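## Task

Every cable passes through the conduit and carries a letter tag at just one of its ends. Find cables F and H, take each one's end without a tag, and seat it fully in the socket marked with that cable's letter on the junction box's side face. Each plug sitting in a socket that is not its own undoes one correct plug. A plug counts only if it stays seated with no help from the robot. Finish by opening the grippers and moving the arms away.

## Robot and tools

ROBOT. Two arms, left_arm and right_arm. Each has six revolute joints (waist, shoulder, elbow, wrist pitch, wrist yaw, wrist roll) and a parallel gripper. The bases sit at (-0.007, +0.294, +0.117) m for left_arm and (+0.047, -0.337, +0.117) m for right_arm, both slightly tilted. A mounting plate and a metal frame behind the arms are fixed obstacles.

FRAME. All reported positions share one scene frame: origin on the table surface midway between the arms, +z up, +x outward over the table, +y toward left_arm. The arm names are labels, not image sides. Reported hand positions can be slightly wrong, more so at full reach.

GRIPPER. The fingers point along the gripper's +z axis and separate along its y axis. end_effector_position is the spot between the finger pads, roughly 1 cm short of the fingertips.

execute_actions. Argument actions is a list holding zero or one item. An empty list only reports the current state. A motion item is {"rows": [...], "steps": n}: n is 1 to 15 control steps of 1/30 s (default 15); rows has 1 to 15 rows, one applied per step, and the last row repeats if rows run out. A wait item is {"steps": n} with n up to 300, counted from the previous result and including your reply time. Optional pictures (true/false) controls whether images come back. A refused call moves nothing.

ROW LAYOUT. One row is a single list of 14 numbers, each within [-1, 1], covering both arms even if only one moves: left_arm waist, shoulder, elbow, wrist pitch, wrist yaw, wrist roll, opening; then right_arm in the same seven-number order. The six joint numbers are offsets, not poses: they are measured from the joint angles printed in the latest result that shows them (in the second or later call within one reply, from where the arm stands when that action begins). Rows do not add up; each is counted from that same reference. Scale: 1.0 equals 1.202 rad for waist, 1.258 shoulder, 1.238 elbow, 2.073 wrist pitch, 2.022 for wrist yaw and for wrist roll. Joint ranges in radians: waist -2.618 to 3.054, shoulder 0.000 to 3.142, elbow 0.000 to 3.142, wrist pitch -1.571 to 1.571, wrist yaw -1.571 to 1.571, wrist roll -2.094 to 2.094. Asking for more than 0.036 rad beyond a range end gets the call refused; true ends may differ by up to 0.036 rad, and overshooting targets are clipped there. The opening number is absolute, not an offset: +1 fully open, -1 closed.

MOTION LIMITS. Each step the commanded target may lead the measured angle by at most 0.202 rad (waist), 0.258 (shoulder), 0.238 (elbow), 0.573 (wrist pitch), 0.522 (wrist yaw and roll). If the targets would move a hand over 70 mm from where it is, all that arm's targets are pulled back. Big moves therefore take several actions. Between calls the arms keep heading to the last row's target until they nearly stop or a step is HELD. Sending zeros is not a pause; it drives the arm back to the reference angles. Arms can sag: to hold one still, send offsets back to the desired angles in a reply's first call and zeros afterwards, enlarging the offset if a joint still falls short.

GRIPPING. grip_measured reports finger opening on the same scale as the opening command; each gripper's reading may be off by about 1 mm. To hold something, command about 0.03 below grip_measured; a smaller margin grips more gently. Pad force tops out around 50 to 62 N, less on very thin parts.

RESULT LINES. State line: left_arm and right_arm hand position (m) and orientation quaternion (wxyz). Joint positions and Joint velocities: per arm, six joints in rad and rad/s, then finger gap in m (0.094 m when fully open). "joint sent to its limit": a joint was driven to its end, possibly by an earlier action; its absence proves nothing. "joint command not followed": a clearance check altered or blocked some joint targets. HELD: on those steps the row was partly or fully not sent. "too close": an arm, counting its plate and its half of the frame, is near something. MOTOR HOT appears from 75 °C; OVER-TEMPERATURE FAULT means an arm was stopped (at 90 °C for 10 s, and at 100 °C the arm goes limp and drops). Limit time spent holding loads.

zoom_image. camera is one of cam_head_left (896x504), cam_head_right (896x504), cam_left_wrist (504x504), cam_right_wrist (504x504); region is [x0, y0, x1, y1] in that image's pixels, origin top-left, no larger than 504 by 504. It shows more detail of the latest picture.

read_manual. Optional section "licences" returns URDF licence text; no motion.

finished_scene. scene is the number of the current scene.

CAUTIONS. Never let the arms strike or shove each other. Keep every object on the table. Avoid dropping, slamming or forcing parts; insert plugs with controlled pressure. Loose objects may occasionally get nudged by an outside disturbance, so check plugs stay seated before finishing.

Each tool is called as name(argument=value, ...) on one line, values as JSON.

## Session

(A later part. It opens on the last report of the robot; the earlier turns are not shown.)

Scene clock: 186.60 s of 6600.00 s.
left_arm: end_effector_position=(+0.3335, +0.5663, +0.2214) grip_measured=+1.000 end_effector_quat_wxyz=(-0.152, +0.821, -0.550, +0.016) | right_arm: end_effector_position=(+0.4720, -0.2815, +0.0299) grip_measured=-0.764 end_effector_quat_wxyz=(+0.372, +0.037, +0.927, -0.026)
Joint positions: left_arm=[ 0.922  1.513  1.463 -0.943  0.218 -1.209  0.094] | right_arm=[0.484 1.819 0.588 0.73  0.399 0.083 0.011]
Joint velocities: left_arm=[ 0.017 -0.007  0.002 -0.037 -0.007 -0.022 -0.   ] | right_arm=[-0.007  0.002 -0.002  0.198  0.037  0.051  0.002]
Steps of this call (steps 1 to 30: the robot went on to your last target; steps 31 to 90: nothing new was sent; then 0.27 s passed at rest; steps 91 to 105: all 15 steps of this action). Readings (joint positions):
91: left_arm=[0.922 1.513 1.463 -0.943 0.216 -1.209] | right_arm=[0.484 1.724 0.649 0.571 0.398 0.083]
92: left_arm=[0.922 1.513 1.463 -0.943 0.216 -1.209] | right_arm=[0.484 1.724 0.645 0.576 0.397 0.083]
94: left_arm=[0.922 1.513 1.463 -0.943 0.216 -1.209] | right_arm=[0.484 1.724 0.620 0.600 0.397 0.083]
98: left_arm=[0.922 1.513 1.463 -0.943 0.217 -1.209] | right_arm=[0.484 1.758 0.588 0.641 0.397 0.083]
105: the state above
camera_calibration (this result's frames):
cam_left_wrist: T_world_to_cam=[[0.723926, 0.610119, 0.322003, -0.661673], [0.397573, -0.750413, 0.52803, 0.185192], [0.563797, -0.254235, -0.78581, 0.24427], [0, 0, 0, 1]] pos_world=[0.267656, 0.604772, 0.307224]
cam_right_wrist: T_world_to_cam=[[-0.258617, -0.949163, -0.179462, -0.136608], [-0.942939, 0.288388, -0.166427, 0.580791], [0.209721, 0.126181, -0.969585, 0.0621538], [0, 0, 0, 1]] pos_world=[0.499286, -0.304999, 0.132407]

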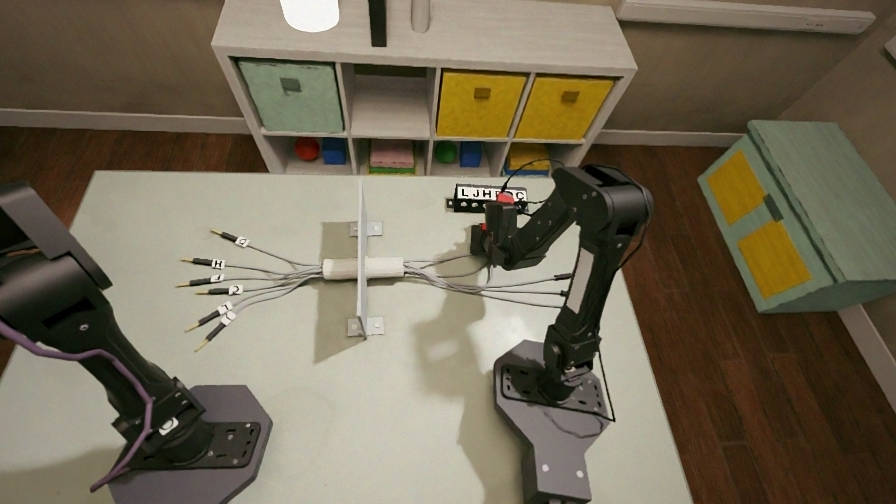

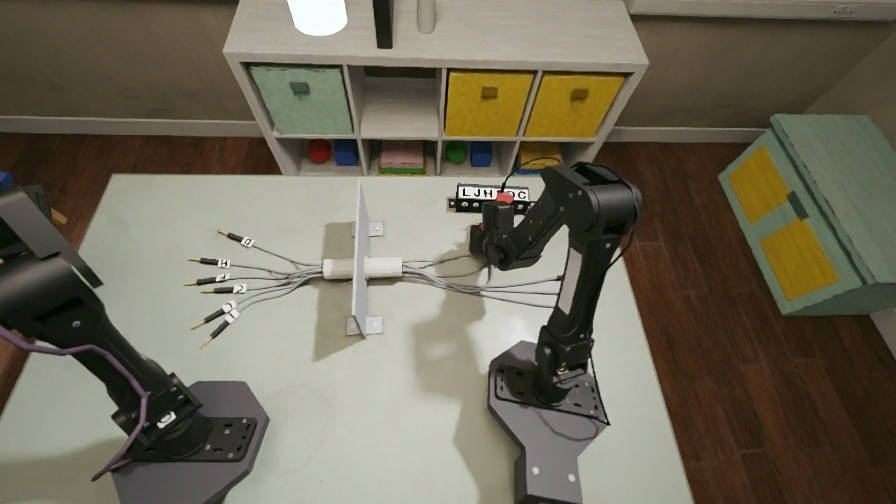

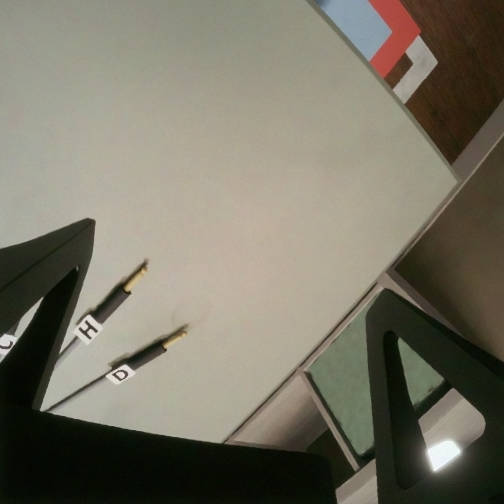

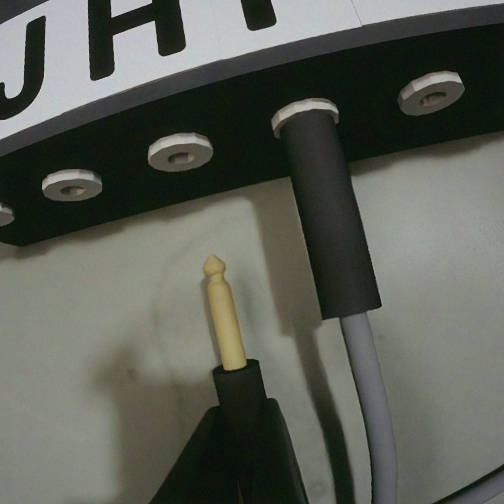

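execute_actions(actions=[{"rows":[[0,0,0,0,0,0,1,0,0.008,0,0.015,0,0,-0.8],[0,0,0,0,0,0,1,0,0.016,0,0.02,0,0,-0.8],[0,0,0,0,0,0,1,0,0.022,0,0.02,0,0,-0.8],[0,0,0,0,0,0,1,0,0.022,0,0.02,0,0,-0.8],[0,0,0,0,0,0,1,0,0.022,0,0.02,0,0,-0.8],[0,0,0,0,0,0,1,0,0.022,0,0.02,0,0,-0.8],[0,0,0,0,0,0,1,0,0.022,0,0.02,0,0,-0.74],[0,0,0,0,0,0,1,0,0.022,0,0.02,0,0,-0.68]],"steps":13}])

Scene clock: 187.87 s of 6600.00 s.
left_arm: end_effector_position=(+0.3337, +0.5661, +0.2214) grip_measured=+1.000 end_effector_quat_wxyz=(-0.152, +0.821, -0.550, +0.017) | right_arm: end_effector_position=(+0.4744, -0.2808, +0.0297) grip_measured=-0.683 end_effector_quat_wxyz=(+0.379, +0.039, +0.924, -0.024)
Joint positions: left_arm=[ 0.922  1.513  1.463 -0.943  0.219 -1.209  0.094] | right_arm=[0.484 1.834 0.588 0.76  0.399 0.083 0.015]
Joint velocities: left_arm=[-0.012 -0.007 -0.007 -0.037 -0.022  0.022  0.   ] | right_arm=[-0.007 -0.007 -0.017 -0.022 -0.037  0.066 -0.   ]
Steps of this call (steps 1 to 25: the robot went on to your last target; steps 26 to 38: all 13 steps of this action). Readings (joint positions):
26: left_arm=[0.922 1.513 1.463 -0.943 0.218 -1.209] | right_arm=[0.484 1.819 0.588 0.756 0.399 0.083]
27: left_arm=[0.922 1.513 1.463 -0.943 0.218 -1.209] | right_arm=[0.484 1.819 0.588 0.756 0.399 0.083]
29: left_arm=[0.922 1.513 1.463 -0.943 0.219 -1.209] | right_arm=[0.484 1.824 0.588 0.759 0.399 0.083]
33: left_arm=[0.922 1.513 1.463 -0.943 0.219 -1.209] | right_arm=[0.484 1.832 0.588 0.760 0.399 0.083]
38: the state above
camera_calibration (this result's frames):
cam_left_wrist: T_world_to_cam=[[0.723879, 0.610134, 0.322082, -0.661698], [0.39649, -0.749935, 0.529522, 0.184681], [0.56462, -0.255608, -0.784773, 0.244339], [0, 0, 0, 1]] pos_world=[0.267806, 0.604677, 0.307079]
cam_right_wrist: T_world_to_cam=[[-0.259, -0.947589, -0.187064, -0.134583], [-0.939343, 0.2922, -0.179593, 0.582515], [0.224841, 0.129203, -0.965791, 0.0548958], [0, 0, 0, 1]] pos_world=[0.499982, -0.304833, 0.132458]

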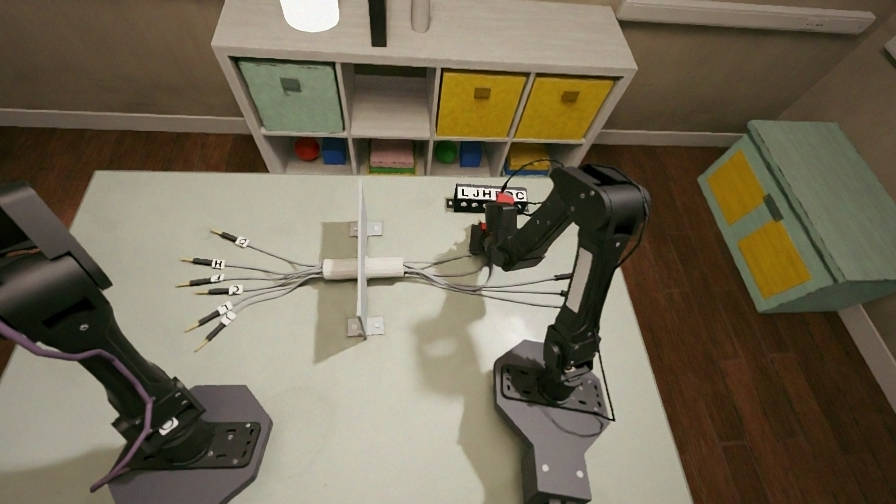

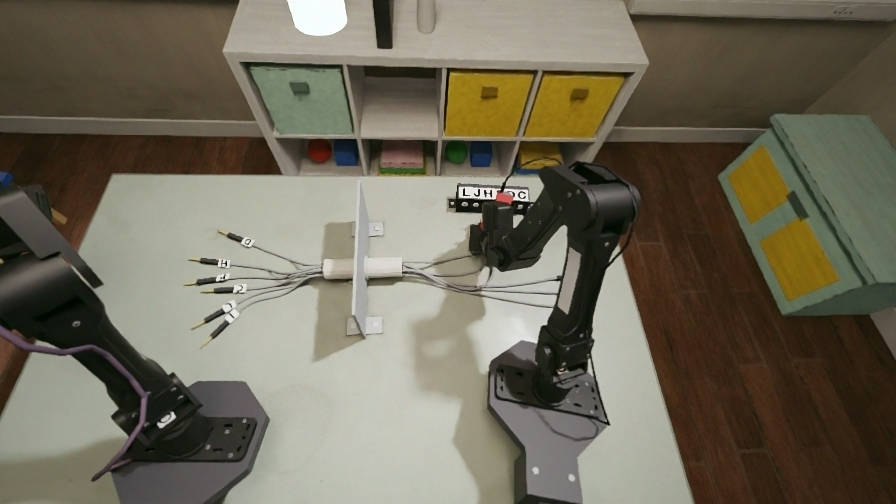

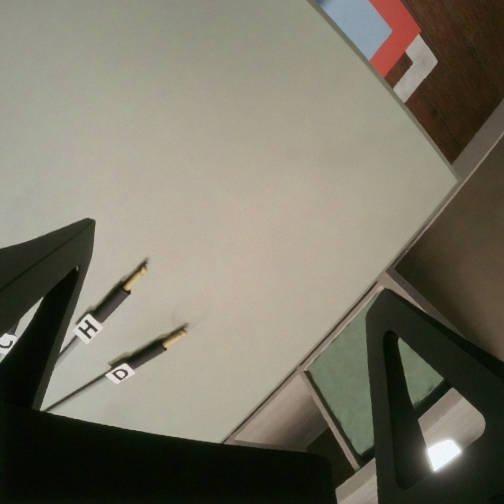

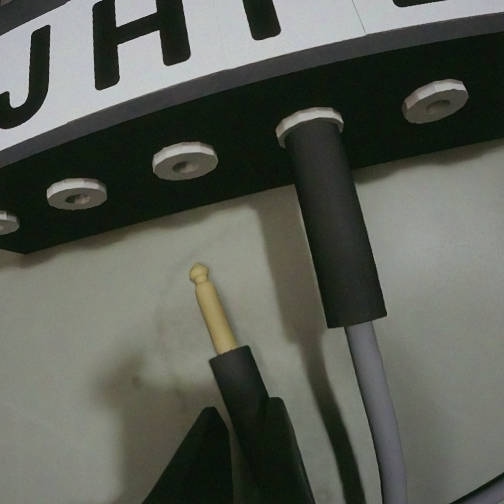

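execute_actions(actions=[{"rows":[[0,0,0,0,0,0,1,0,0.008,-0.01,0,0,0,-0.68],[0,0,0,0,0,0,1,0,0.014,-0.015,0,0,0,-0.68],[0,0,0,0,0,0,1,0,0.02,-0.015,0,0,0,-0.68]],"steps":10}])

Scene clock: 188.87 s of 6600.00 s.
left_arm: end_effector_position=(+0.3340, +0.5658, +0.2214) grip_measured=+1.000 end_effector_quat_wxyz=(-0.152, +0.821, -0.550, +0.018) | right_arm: end_effector_position=(+0.4744, -0.2808, +0.0297) grip_measured=-0.683 end_effector_quat_wxyz=(+0.379, +0.039, +0.924, -0.024)
Joint positions: left_arm=[ 0.922  1.513  1.463 -0.943  0.221 -1.209  0.094] | right_arm=[0.484 1.834 0.588 0.76  0.399 0.083 0.015]
Joint velocities: left_arm=[-0.012 -0.002  0.002  0.051  0.066 -0.007 -0.001] | right_arm=[ 0.007  0.007  0.002  0.022 -0.081  0.051 -0.001]
Steps of this call (steps 1 to 15: the robot went on to your last target; steps 16 to 20: nothing new was sent; steps 21 to 30: all 10 steps of this action). Readings (joint positions):
21: left_arm=[0.922 1.513 1.463 -0.943 0.220 -1.209] | right_arm=[0.484 1.834 0.588 0.760 0.399 0.083]
22: left_arm=[0.922 1.513 1.463 -0.943 0.220 -1.209] | right_arm=[0.484 1.834 0.588 0.760 0.399 0.083]
24: left_arm=[0.922 1.513 1.463 -0.943 0.221 -1.209] | right_arm=[0.484 1.834 0.588 0.760 0.399 0.083]
28: left_arm=[0.922 1.513 1.463 -0.943 0.221 -1.209] | right_arm=[0.484 1.834 0.588 0.760 0.399 0.083]
30: the state above
camera_calibration (this result's frames):
cam_left_wrist: T_world_to_cam=[[0.723831, 0.610148, 0.322161, -0.661722], [0.395405, -0.749453, 0.531013, 0.184169], [0.565441, -0.25698, -0.783733, 0.244407], [0, 0, 0, 1]] pos_world=[0.267956, 0.604583, 0.306934]
cam_right_wrist: T_world_to_cam=[[-0.259, -0.947589, -0.187064, -0.134583], [-0.939343, 0.2922, -0.179593, 0.582515], [0.224841, 0.129203, -0.965791, 0.0548958], [0, 0, 0, 1]] pos_world=[0.499982, -0.304833, 0.132458]

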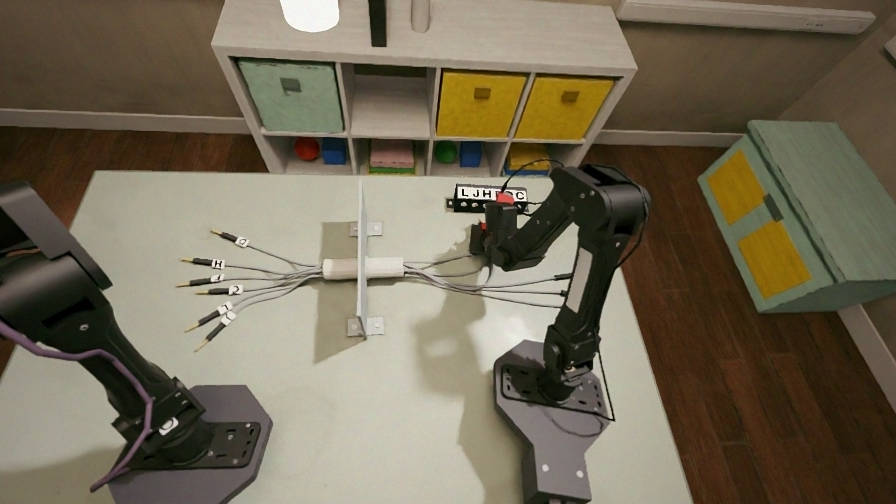

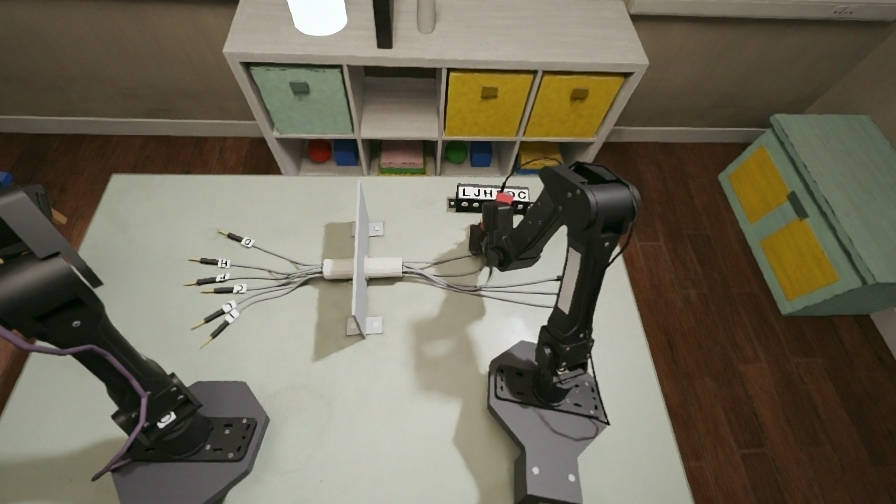

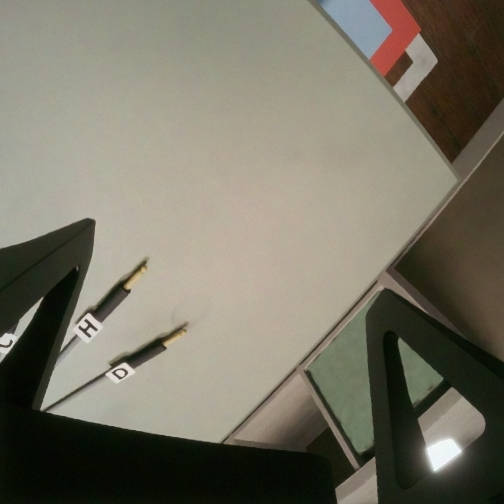

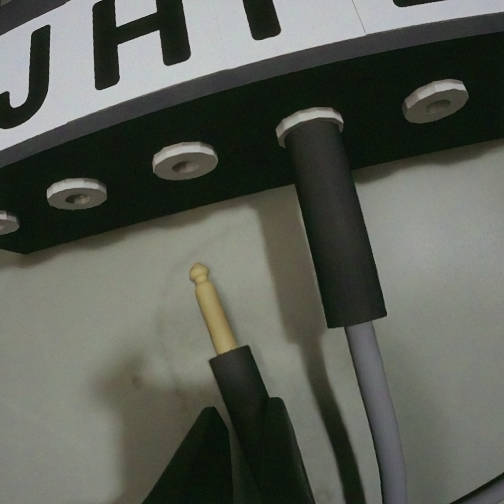

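execute_actions(actions=[{"rows":[[0,0,0,0,0,0,1,0,0,0,0,0,0,-0.74],[0,0,0,0,0,0,1,0,0,0,0,0,0,-0.8],[0,0,0,0,0,0,1,0,0,0,0,0,0,-0.8],[0,0,0,0,0,0,1,0,0,0,0,0,0,-0.8],[0,0,0,0,0,0,1,0,0,0,0,0,0,-0.8],[0,0,0,0,0,0,1,0,0,0,0,0,0,-0.8],[0,0,0,0,0,0,1,0,-0.02,0,-0.01,0,0,-0.8],[0,0,0,0,0,0,1,0,-0.04,0,-0.025,0,0,-0.8],[0,0,0,0,0,0,1,0,-0.06,0,-0.04,0,0,-0.8],[0,0,0,0,0,0,1,0,-0.08,0,-0.055,0,0,-0.8],[0,0,0,0,0,0,1,0,-0.10,0,-0.07,0,0,-0.8],[0,0,0,0,0,0,1,0,-0.115,0,-0.08,0,0,-0.8]],"steps":15}])

Scene clock: 190.97 s of 6600.00 s.
left_arm: end_effector_position=(+0.3342, +0.5656, +0.2214) grip_measured=+1.000 end_effector_quat_wxyz=(-0.152, +0.821, -0.550, +0.019) | right_arm: end_effector_position=(+0.4779, -0.2855, +0.0551) grip_measured=-0.797 end_effector_quat_wxyz=(+0.383, +0.041, +0.923, -0.024)
Joint positions: left_arm=[ 0.922  1.513  1.463 -0.943  0.223 -1.209  0.094] | right_arm=[0.484 1.716 0.588 0.652 0.399 0.083 0.01 ]
Joint velocities: left_arm=[ 0.007 -0.007  0.027 -0.081 -0.022  0.037 -0.   ] | right_arm=[ 0.012 -0.261 -0.007 -0.168 -0.022  0.081 -0.001]
Steps of this call (steps 1 to 15: the robot went on to your last target; steps 16 to 48: nothing new was sent; steps 49 to 63: all 15 steps of this action). Readings (joint positions):
49: left_arm=[0.922 1.513 1.463 -0.943 0.222 -1.209] | right_arm=[0.484 1.834 0.588 0.760 0.399 0.083]
50: left_arm=[0.922 1.513 1.463 -0.943 0.222 -1.209] | right_arm=[0.484 1.834 0.588 0.760 0.399 0.083]
52: left_arm=[0.922 1.513 1.463 -0.943 0.223 -1.209] | right_arm=[0.484 1.834 0.588 0.760 0.399 0.083]
56: left_arm=[0.922 1.513 1.463 -0.943 0.223 -1.209] | right_arm=[0.484 1.831 0.588 0.756 0.399 0.083]
63: the state above
camera_calibration (this result's frames):
cam_left_wrist: T_world_to_cam=[[0.723783, 0.610163, 0.322239, -0.661746], [0.394319, -0.74897, 0.532501, 0.183658], [0.56626, -0.258351, -0.782691, 0.244474], [0, 0, 0, 1]] pos_world=[0.268106, 0.604487, 0.30679]
cam_right_wrist: T_world_to_cam=[[-0.259171, -0.946638, -0.191589, -0.132762], [-0.937102, 0.294487, -0.187397, 0.591769], [0.233818, 0.130971, -0.963419, 0.0753611], [0, 0, 0, 1]] pos_world=[0.502519, -0.309816, 0.158064]

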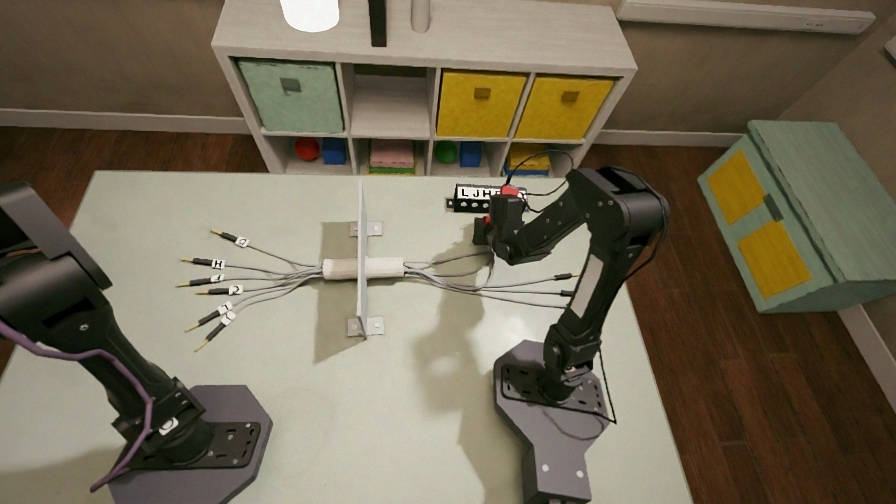

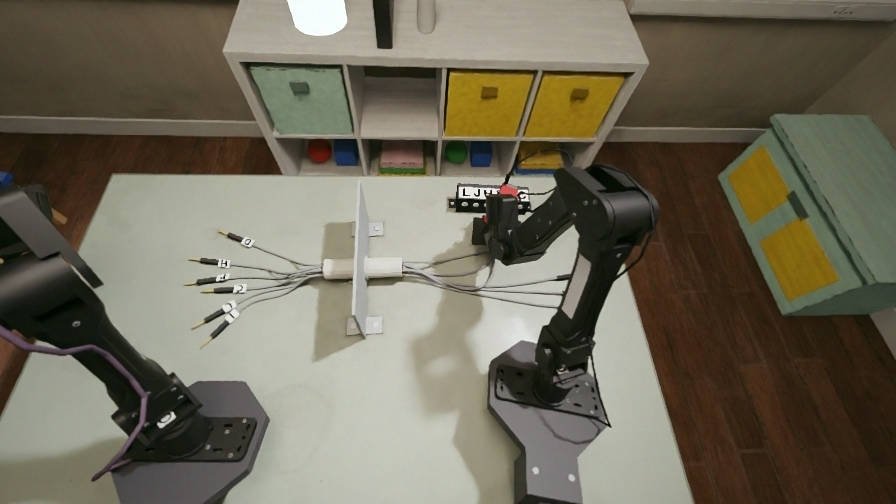

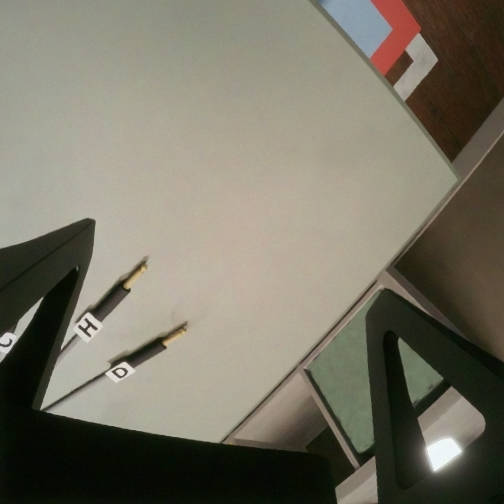

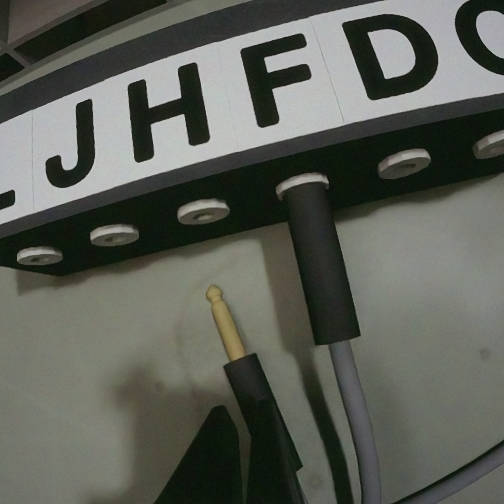

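execute_actions(actions=[{"rows":[[0,0,0,0,0,0,1,-0.02,0,-0.01,0.005,-0.025,-0.02,-0.5],[0,0,0,0,0,0,1,-0.04,0,-0.02,0.01,-0.05,-0.04,-0.5],[0,0,0,0,0,0,1,-0.06,0,-0.03,0.015,-0.075,-0.06,-0.5],[0,0,0,0,0,0,1,-0.08,0,-0.035,0.02,-0.10,-0.08,-0.5],[0,0,0,0,0,0,1,-0.10,0,-0.035,0.02,-0.125,-0.10,-0.5],[0,0,0,0,0,0,1,-0.12,0,-0.035,0.02,-0.15,-0.12,-0.5],[0,0,0,0,0,0,1,-0.137,0.01,-0.035,0.02,-0.17,-0.132,-0.5]],"steps":15}])

Scene clock: 193.80 s of 6600.00 s.
left_arm: end_effector_position=(+0.3344, +0.5653, +0.2214) grip_measured=+1.000 end_effector_quat_wxyz=(-0.152, +0.821, -0.551, +0.020) | right_arm: end_effector_position=(+0.4768, -0.2939, +0.0449) grip_measured=-0.503 end_effector_quat_wxyz=(+0.377, -0.072, +0.923, +0.031)
Joint positions: left_arm=[ 0.922  1.513  1.463 -0.943  0.225 -1.209  0.094] | right_arm=[ 0.332  1.708  0.562  0.67   0.077 -0.153  0.023]
Joint velocities: left_arm=[-0.002  0.012 -0.002 -0.022 -0.095  0.037 -0.001] | right_arm=[-0.007 -0.002 -0.017  0.007 -0.11  -0.095  0.001]
Steps of this call (steps 1 to 30: the robot went on to your last target; steps 31 to 70: nothing new was sent; steps 71 to 85: all 15 steps of this action). Readings (joint positions):
71: left_arm=[0.922 1.513 1.463 -0.943 0.224 -1.209] | right_arm=[0.482 1.708 0.588 0.609 0.392 0.079]
72: left_arm=[0.922 1.513 1.463 -0.943 0.224 -1.209] | right_arm=[0.476 1.708 0.588 0.615 0.376 0.068]
74: left_arm=[0.922 1.513 1.463 -0.943 0.224 -1.209] | right_arm=[0.446 1.708 0.581 0.640 0.322 0.029]
78: left_arm=[0.922 1.513 1.463 -0.943 0.225 -1.209] | right_arm=[0.358 1.708 0.564 0.663 0.164 -0.077]
85: the state above
camera_calibration (this result's frames):
cam_left_wrist: T_world_to_cam=[[0.723736, 0.610179, 0.322317, -0.661771], [0.393231, -0.748483, 0.533987, 0.183146], [0.567077, -0.259721, -0.781645, 0.24454], [0, 0, 0, 1]] pos_world=[0.268256, 0.604392, 0.306646]
cam_right_wrist: T_world_to_cam=[[-0.018568, -0.978848, -0.203747, -0.266589], [-0.983373, 0.0546983, -0.173166, 0.542281], [0.180647, 0.197144, -0.963587, 0.111715], [0, 0, 0, 1]] pos_world=[0.508133, -0.312636, 0.147235]

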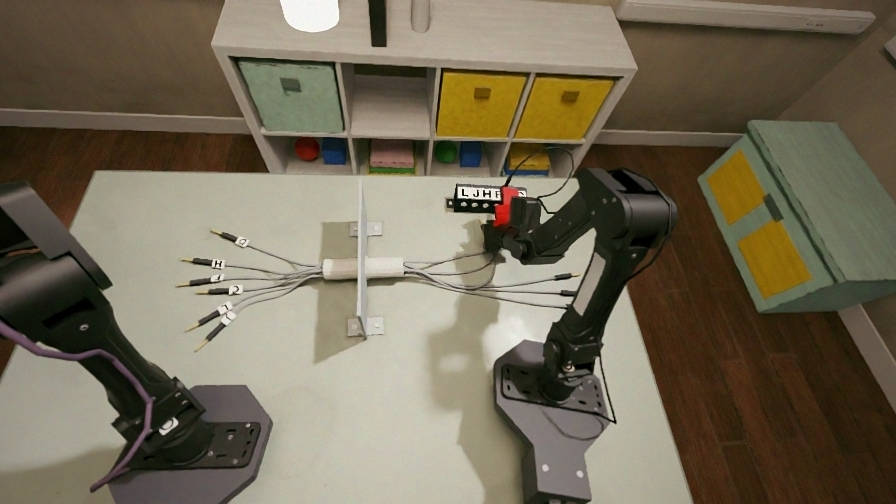

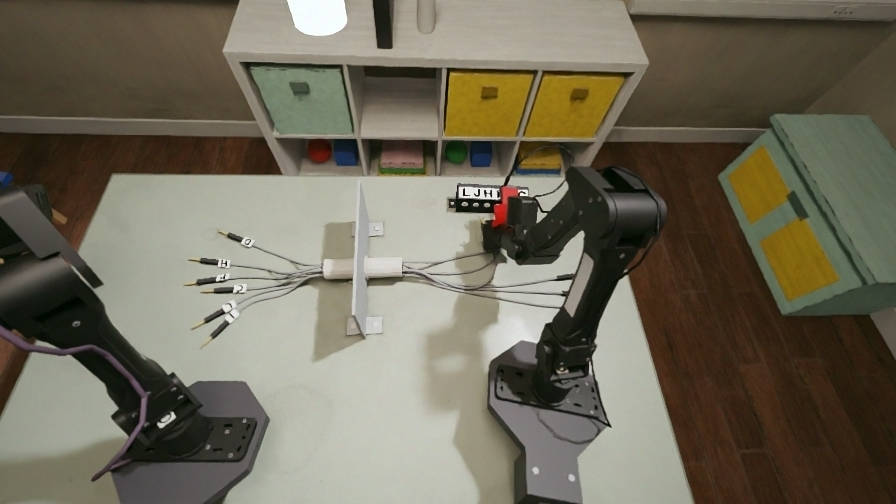

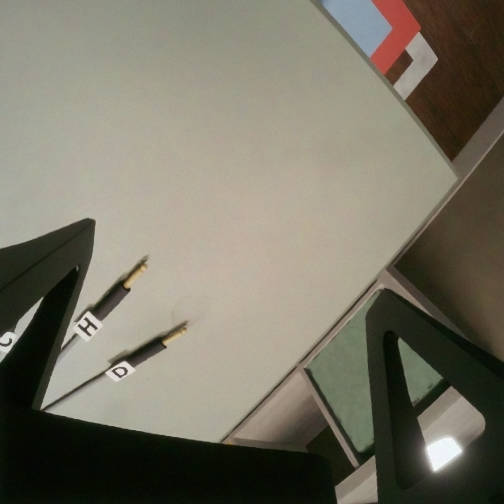

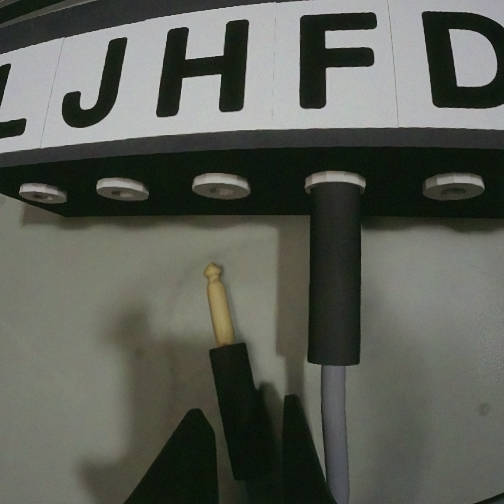

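execute_actions(actions=[])

Scene clock: 197.17 s of 6600.00 s.
left_arm: end_effector_position=(+0.3345, +0.5653, +0.2214) grip_measured=+1.000 end_effector_quat_wxyz=(-0.152, +0.821, -0.551, +0.020) | right_arm: end_effector_position=(+0.4777, -0.2924, +0.0460) grip_measured=-0.503 end_effector_quat_wxyz=(+0.380, -0.083, +0.921, +0.032)
Joint positions: left_arm=[ 0.922  1.513  1.463 -0.943  0.226 -1.209  0.094] | right_arm=[ 0.33   1.708  0.562  0.676  0.064 -0.174  0.023]
Joint velocities: left_arm=[ 0.007 -0.002 -0.007  0.007  0.007 -0.007 -0.001] | right_arm=[-0.002 -0.007 -0.017 -0.022  0.007 -0.051 -0.   ]
Steps of this call (steps 1 to 30: the robot went on to your last target; steps 31 to 90: nothing new was sent; then 0.37 s passed at rest). Readings (joint positions):
1: left_arm=[0.922 1.513 1.463 -0.943 0.225 -1.209] | right_arm=[0.331 1.708 0.562 0.671 0.074 -0.157]
2: left_arm=[0.922 1.513 1.463 -0.943 0.226 -1.209] | right_arm=[0.331 1.708 0.562 0.672 0.072 -0.160]
4: left_arm=[0.922 1.513 1.463 -0.943 0.226 -1.209] | right_arm=[0.330 1.708 0.562 0.674 0.069 -0.165]
8: left_arm=[0.922 1.513 1.463 -0.943 0.226 -1.209] | right_arm=[0.330 1.708 0.562 0.675 0.066 -0.170]
90: the state above
All arms were judged still, so your last target was given up. Only a new action makes them travel on or press farther. Fingers that are still opening or closing keep moving.
camera_calibration (this result's frames):
cam_left_wrist: T_world_to_cam=[[0.723726, 0.610182, 0.322333, -0.661776], [0.393013, -0.748386, 0.534284, 0.183043], [0.56724, -0.259995, -0.781436, 0.244553], [0, 0, 0, 1]] pos_world=[0.268286, 0.604373, 0.306617]
cam_right_wrist: T_world_to_cam=[[0.00369259, -0.980048, -0.198729, -0.276082], [-0.982881, 0.0330505, -0.181255, 0.537065], [0.184206, 0.195996, -0.963148, 0.110231], [0, 0, 0, 1]] pos_world=[0.508585, -0.309928, 0.148648]

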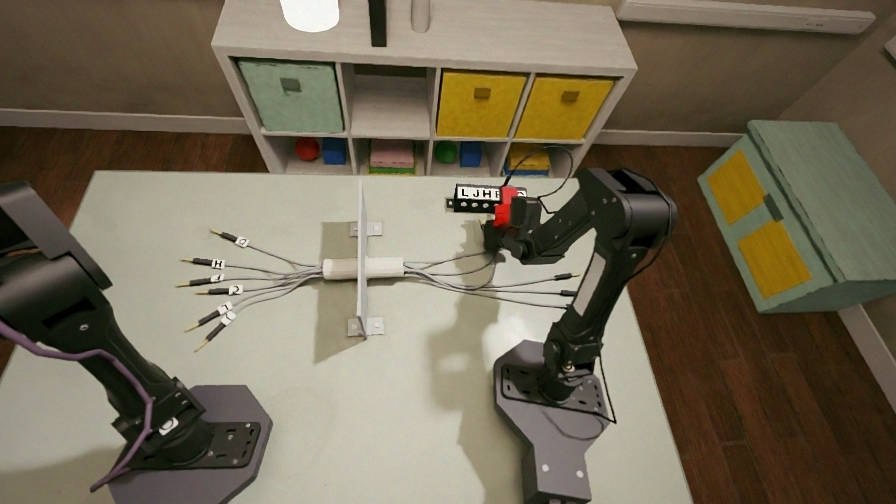

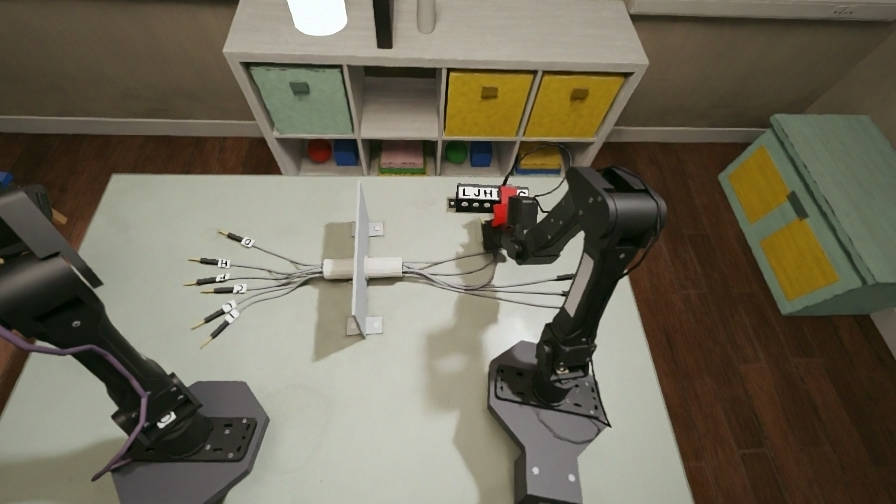

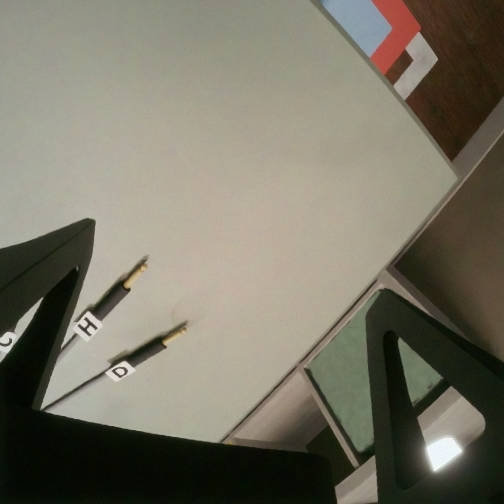

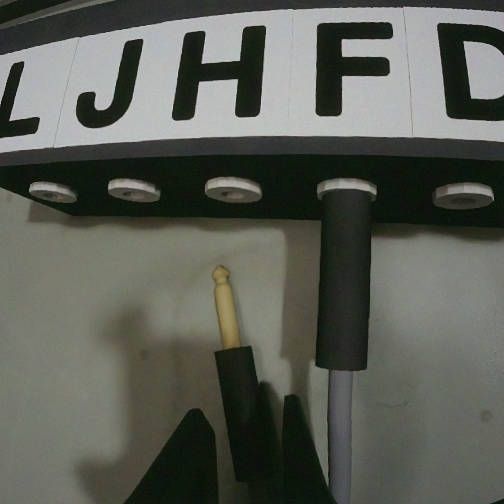

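execute_actions(actions=[{"rows":[[0,0,0,0,0,0,1,0,0.08,0,0.055,0,0,-0.5]],"steps":15}])

execute_actions(actions=[{"steps":10}])

Scene clock: 199.00 s of 6600.00 s.
left_arm: end_effector_position=(+0.3347, +0.5650, +0.2214) grip_measured=+1.000 end_effector_quat_wxyz=(-0.151, +0.821, -0.551, +0.021) | right_arm: end_effector_position=(+0.4751, -0.2891, +0.0255) grip_measured=-0.503 end_effector_quat_wxyz=(+0.377, -0.084, +0.922, +0.033)
Joint positions: left_arm=[ 0.922  1.513  1.463 -0.943  0.227 -1.209  0.094] | right_arm=[ 0.33   1.806  0.562  0.766  0.064 -0.174  0.023]
Joint velocities: left_arm=[ 0.012 -0.007  0.002 -0.081 -0.007 -0.022  0.001] | right_arm=[-0.017  0.017 -0.017  0.037  0.007 -0.007  0.   ]
Steps of this call (steps 1 to 40: nothing new was sent; steps 41 to 55: all 15 steps of this action). Readings (joint positions):
41: left_arm=[0.922 1.513 1.463 -0.943 0.226 -1.209] | right_arm=[0.330 1.718 0.562 0.690 0.064 -0.174]
42: left_arm=[0.922 1.513 1.463 -0.943 0.226 -1.209] | right_arm=[0.330 1.739 0.562 0.720 0.064 -0.174]
44: left_arm=[0.922 1.513 1.463 -0.943 0.227 -1.209] | right_arm=[0.330 1.779 0.562 0.743 0.064 -0.174]
48: left_arm=[0.922 1.513 1.463 -0.943 0.227 -1.209] | right_arm=[0.330 1.806 0.562 0.749 0.064 -0.174]
55: the state above
camera_calibration (this result's frames):
cam_left_wrist: T_world_to_cam=[[0.723678, 0.610197, 0.322411, -0.6618], [0.391923, -0.747896, 0.535768, 0.182531], [0.568055, -0.261364, -0.780386, 0.244617], [0, 0, 0, 1]] pos_world=[0.268436, 0.604277, 0.306473]
cam_right_wrist: T_world_to_cam=[[0.00396242, -0.980074, -0.198591, -0.277069], [-0.984195, 0.031338, -0.174294, 0.530641], [0.177045, 0.196143, -0.96446, 0.0937365], [0, 0, 0, 1]] pos_world=[0.506756, -0.306563, 0.127869]

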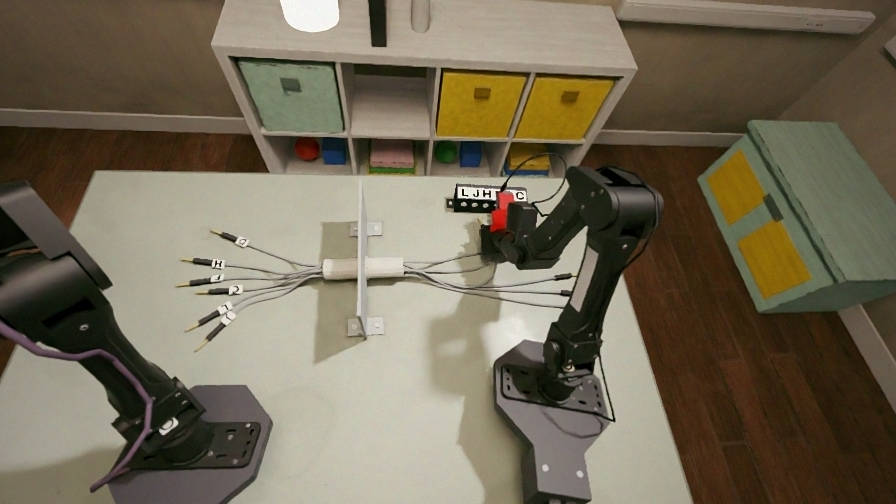

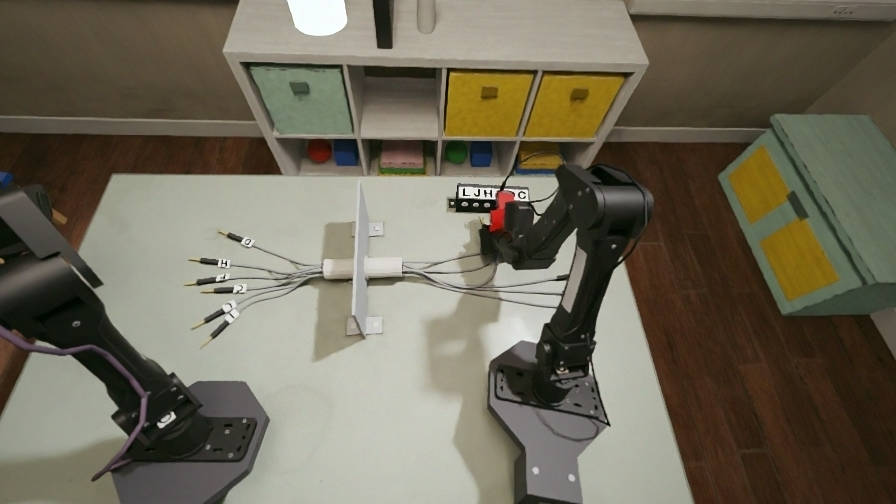

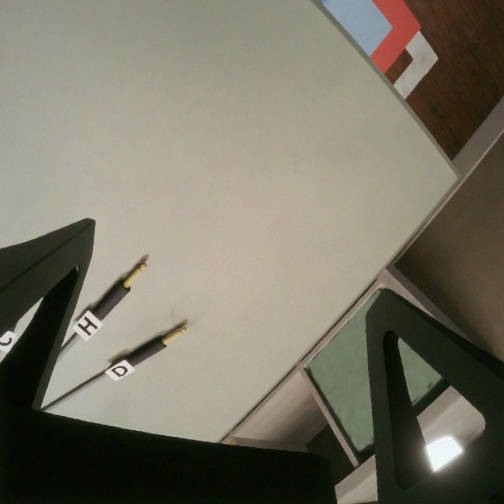

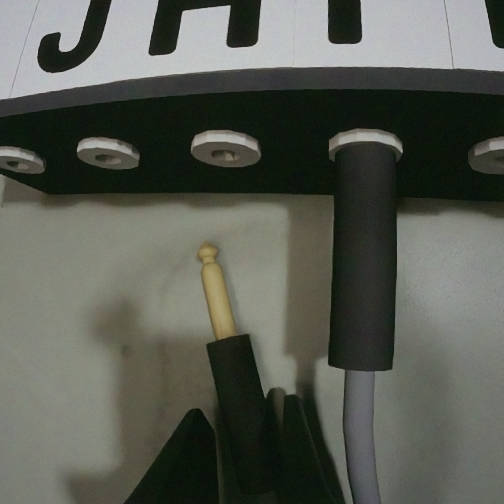

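Scene clock: 199.33 s of 6600.00 s.
left_arm: end_effector_position=(+0.3347, +0.5650, +0.2214) grip_measured=+1.000 end_effector_quat_wxyz=(-0.151, +0.821, -0.551, +0.021) | right_arm: end_effector_position=(+0.4757, -0.2892, +0.0260) grip_measured=-0.503 end_effector_quat_wxyz=(+0.378, -0.084, +0.921, +0.033)
Joint positions: left_arm=[ 0.922  1.513  1.463 -0.943  0.227 -1.209  0.094] | right_arm=[ 0.33   1.806  0.562  0.769  0.064 -0.174  0.023]
Joint velocities: left_arm=[-0.007 -0.002 -0.002 -0.007 -0.037  0.007  0.   ] | right_arm=[ 0.007  0.007  0.017 -0.037  0.007 -0.037  0.   ]
Steps of this call (steps 1 to 10: the robot went on to your last target). Readings (joint positions):
1: left_arm=[0.922 1.513 1.463 -0.943 0.227 -1.209] | right_arm=[0.330 1.806 0.562 0.766 0.064 -0.174]
2: left_arm=[0.922 1.513 1.463 -0.943 0.227 -1.209] | right_arm=[0.330 1.806 0.562 0.767 0.064 -0.174]
4: left_arm=[0.922 1.513 1.463 -0.943 0.227 -1.209] | right_arm=[0.330 1.806 0.562 0.768 0.064 -0.174]
8: left_arm=[0.922 1.513 1.463 -0.943 0.227 -1.209] | right_arm=[0.330 1.806 0.562 0.769 0.064 -0.174]
10: the state above
camera_calibration (this result's frames):
cam_left_wrist: T_world_to_cam=[[0.723678, 0.610197, 0.322411, -0.6618], [0.391923, -0.747896, 0.535768, 0.182531], [0.568055, -0.261364, -0.780386, 0.244617], [0, 0, 0, 1]] pos_world=[0.268436, 0.604277, 0.306473]
cam_right_wrist: T_world_to_cam=[[0.00408333, -0.980009, -0.198911, -0.27702], [-0.983584, 0.0319488, -0.177599, 0.531322], [0.180404, 0.196371, -0.963791, 0.0926527], [0, 0, 0, 1]] pos_world=[0.507016, -0.306651, 0.128558]

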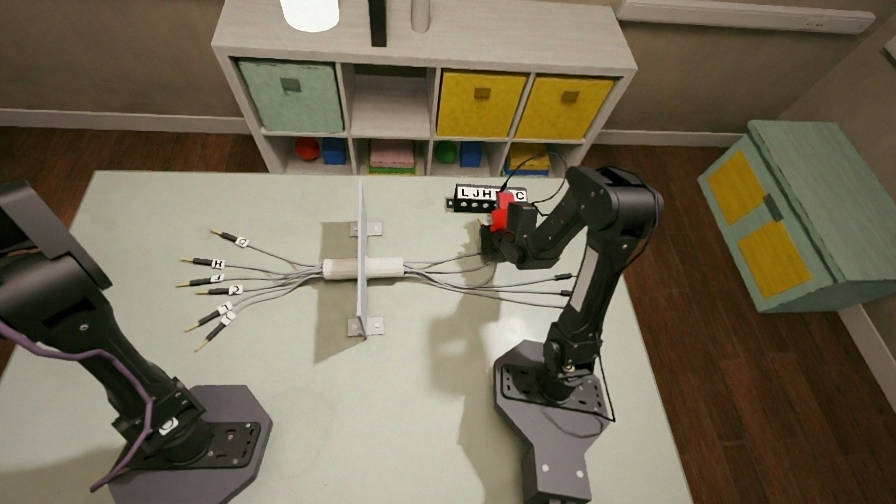

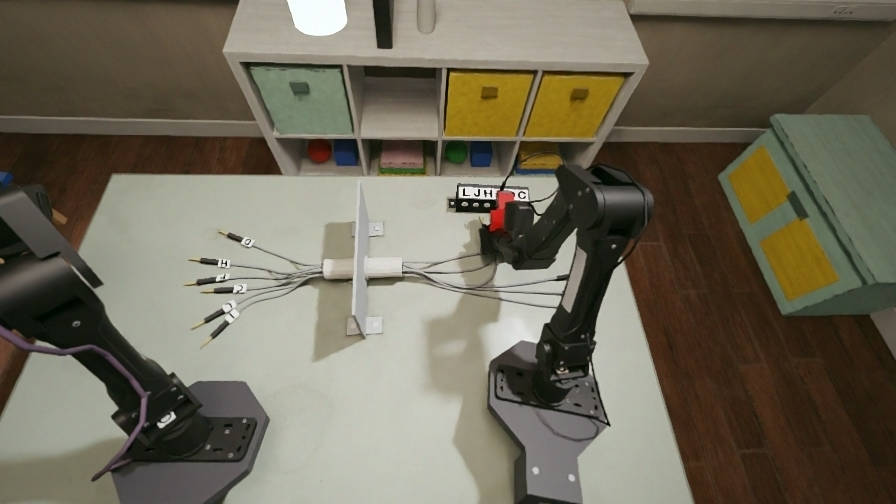

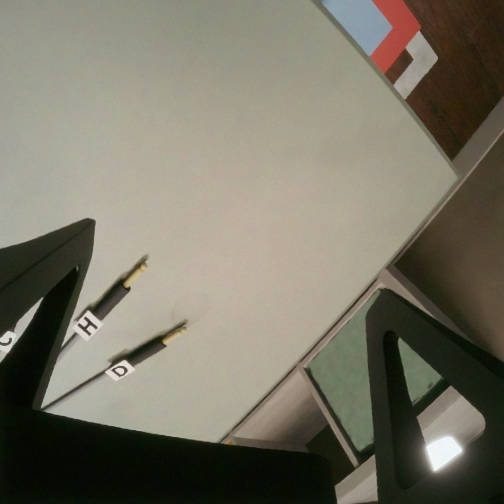

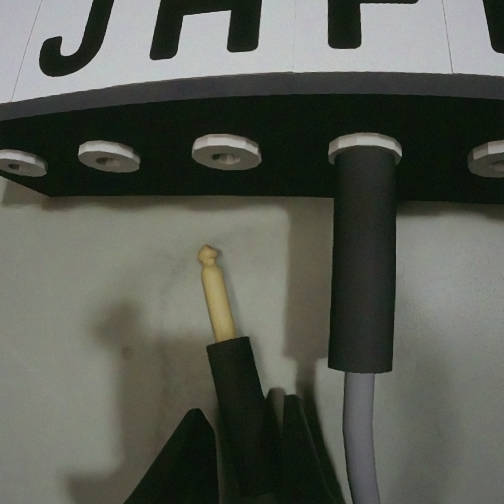

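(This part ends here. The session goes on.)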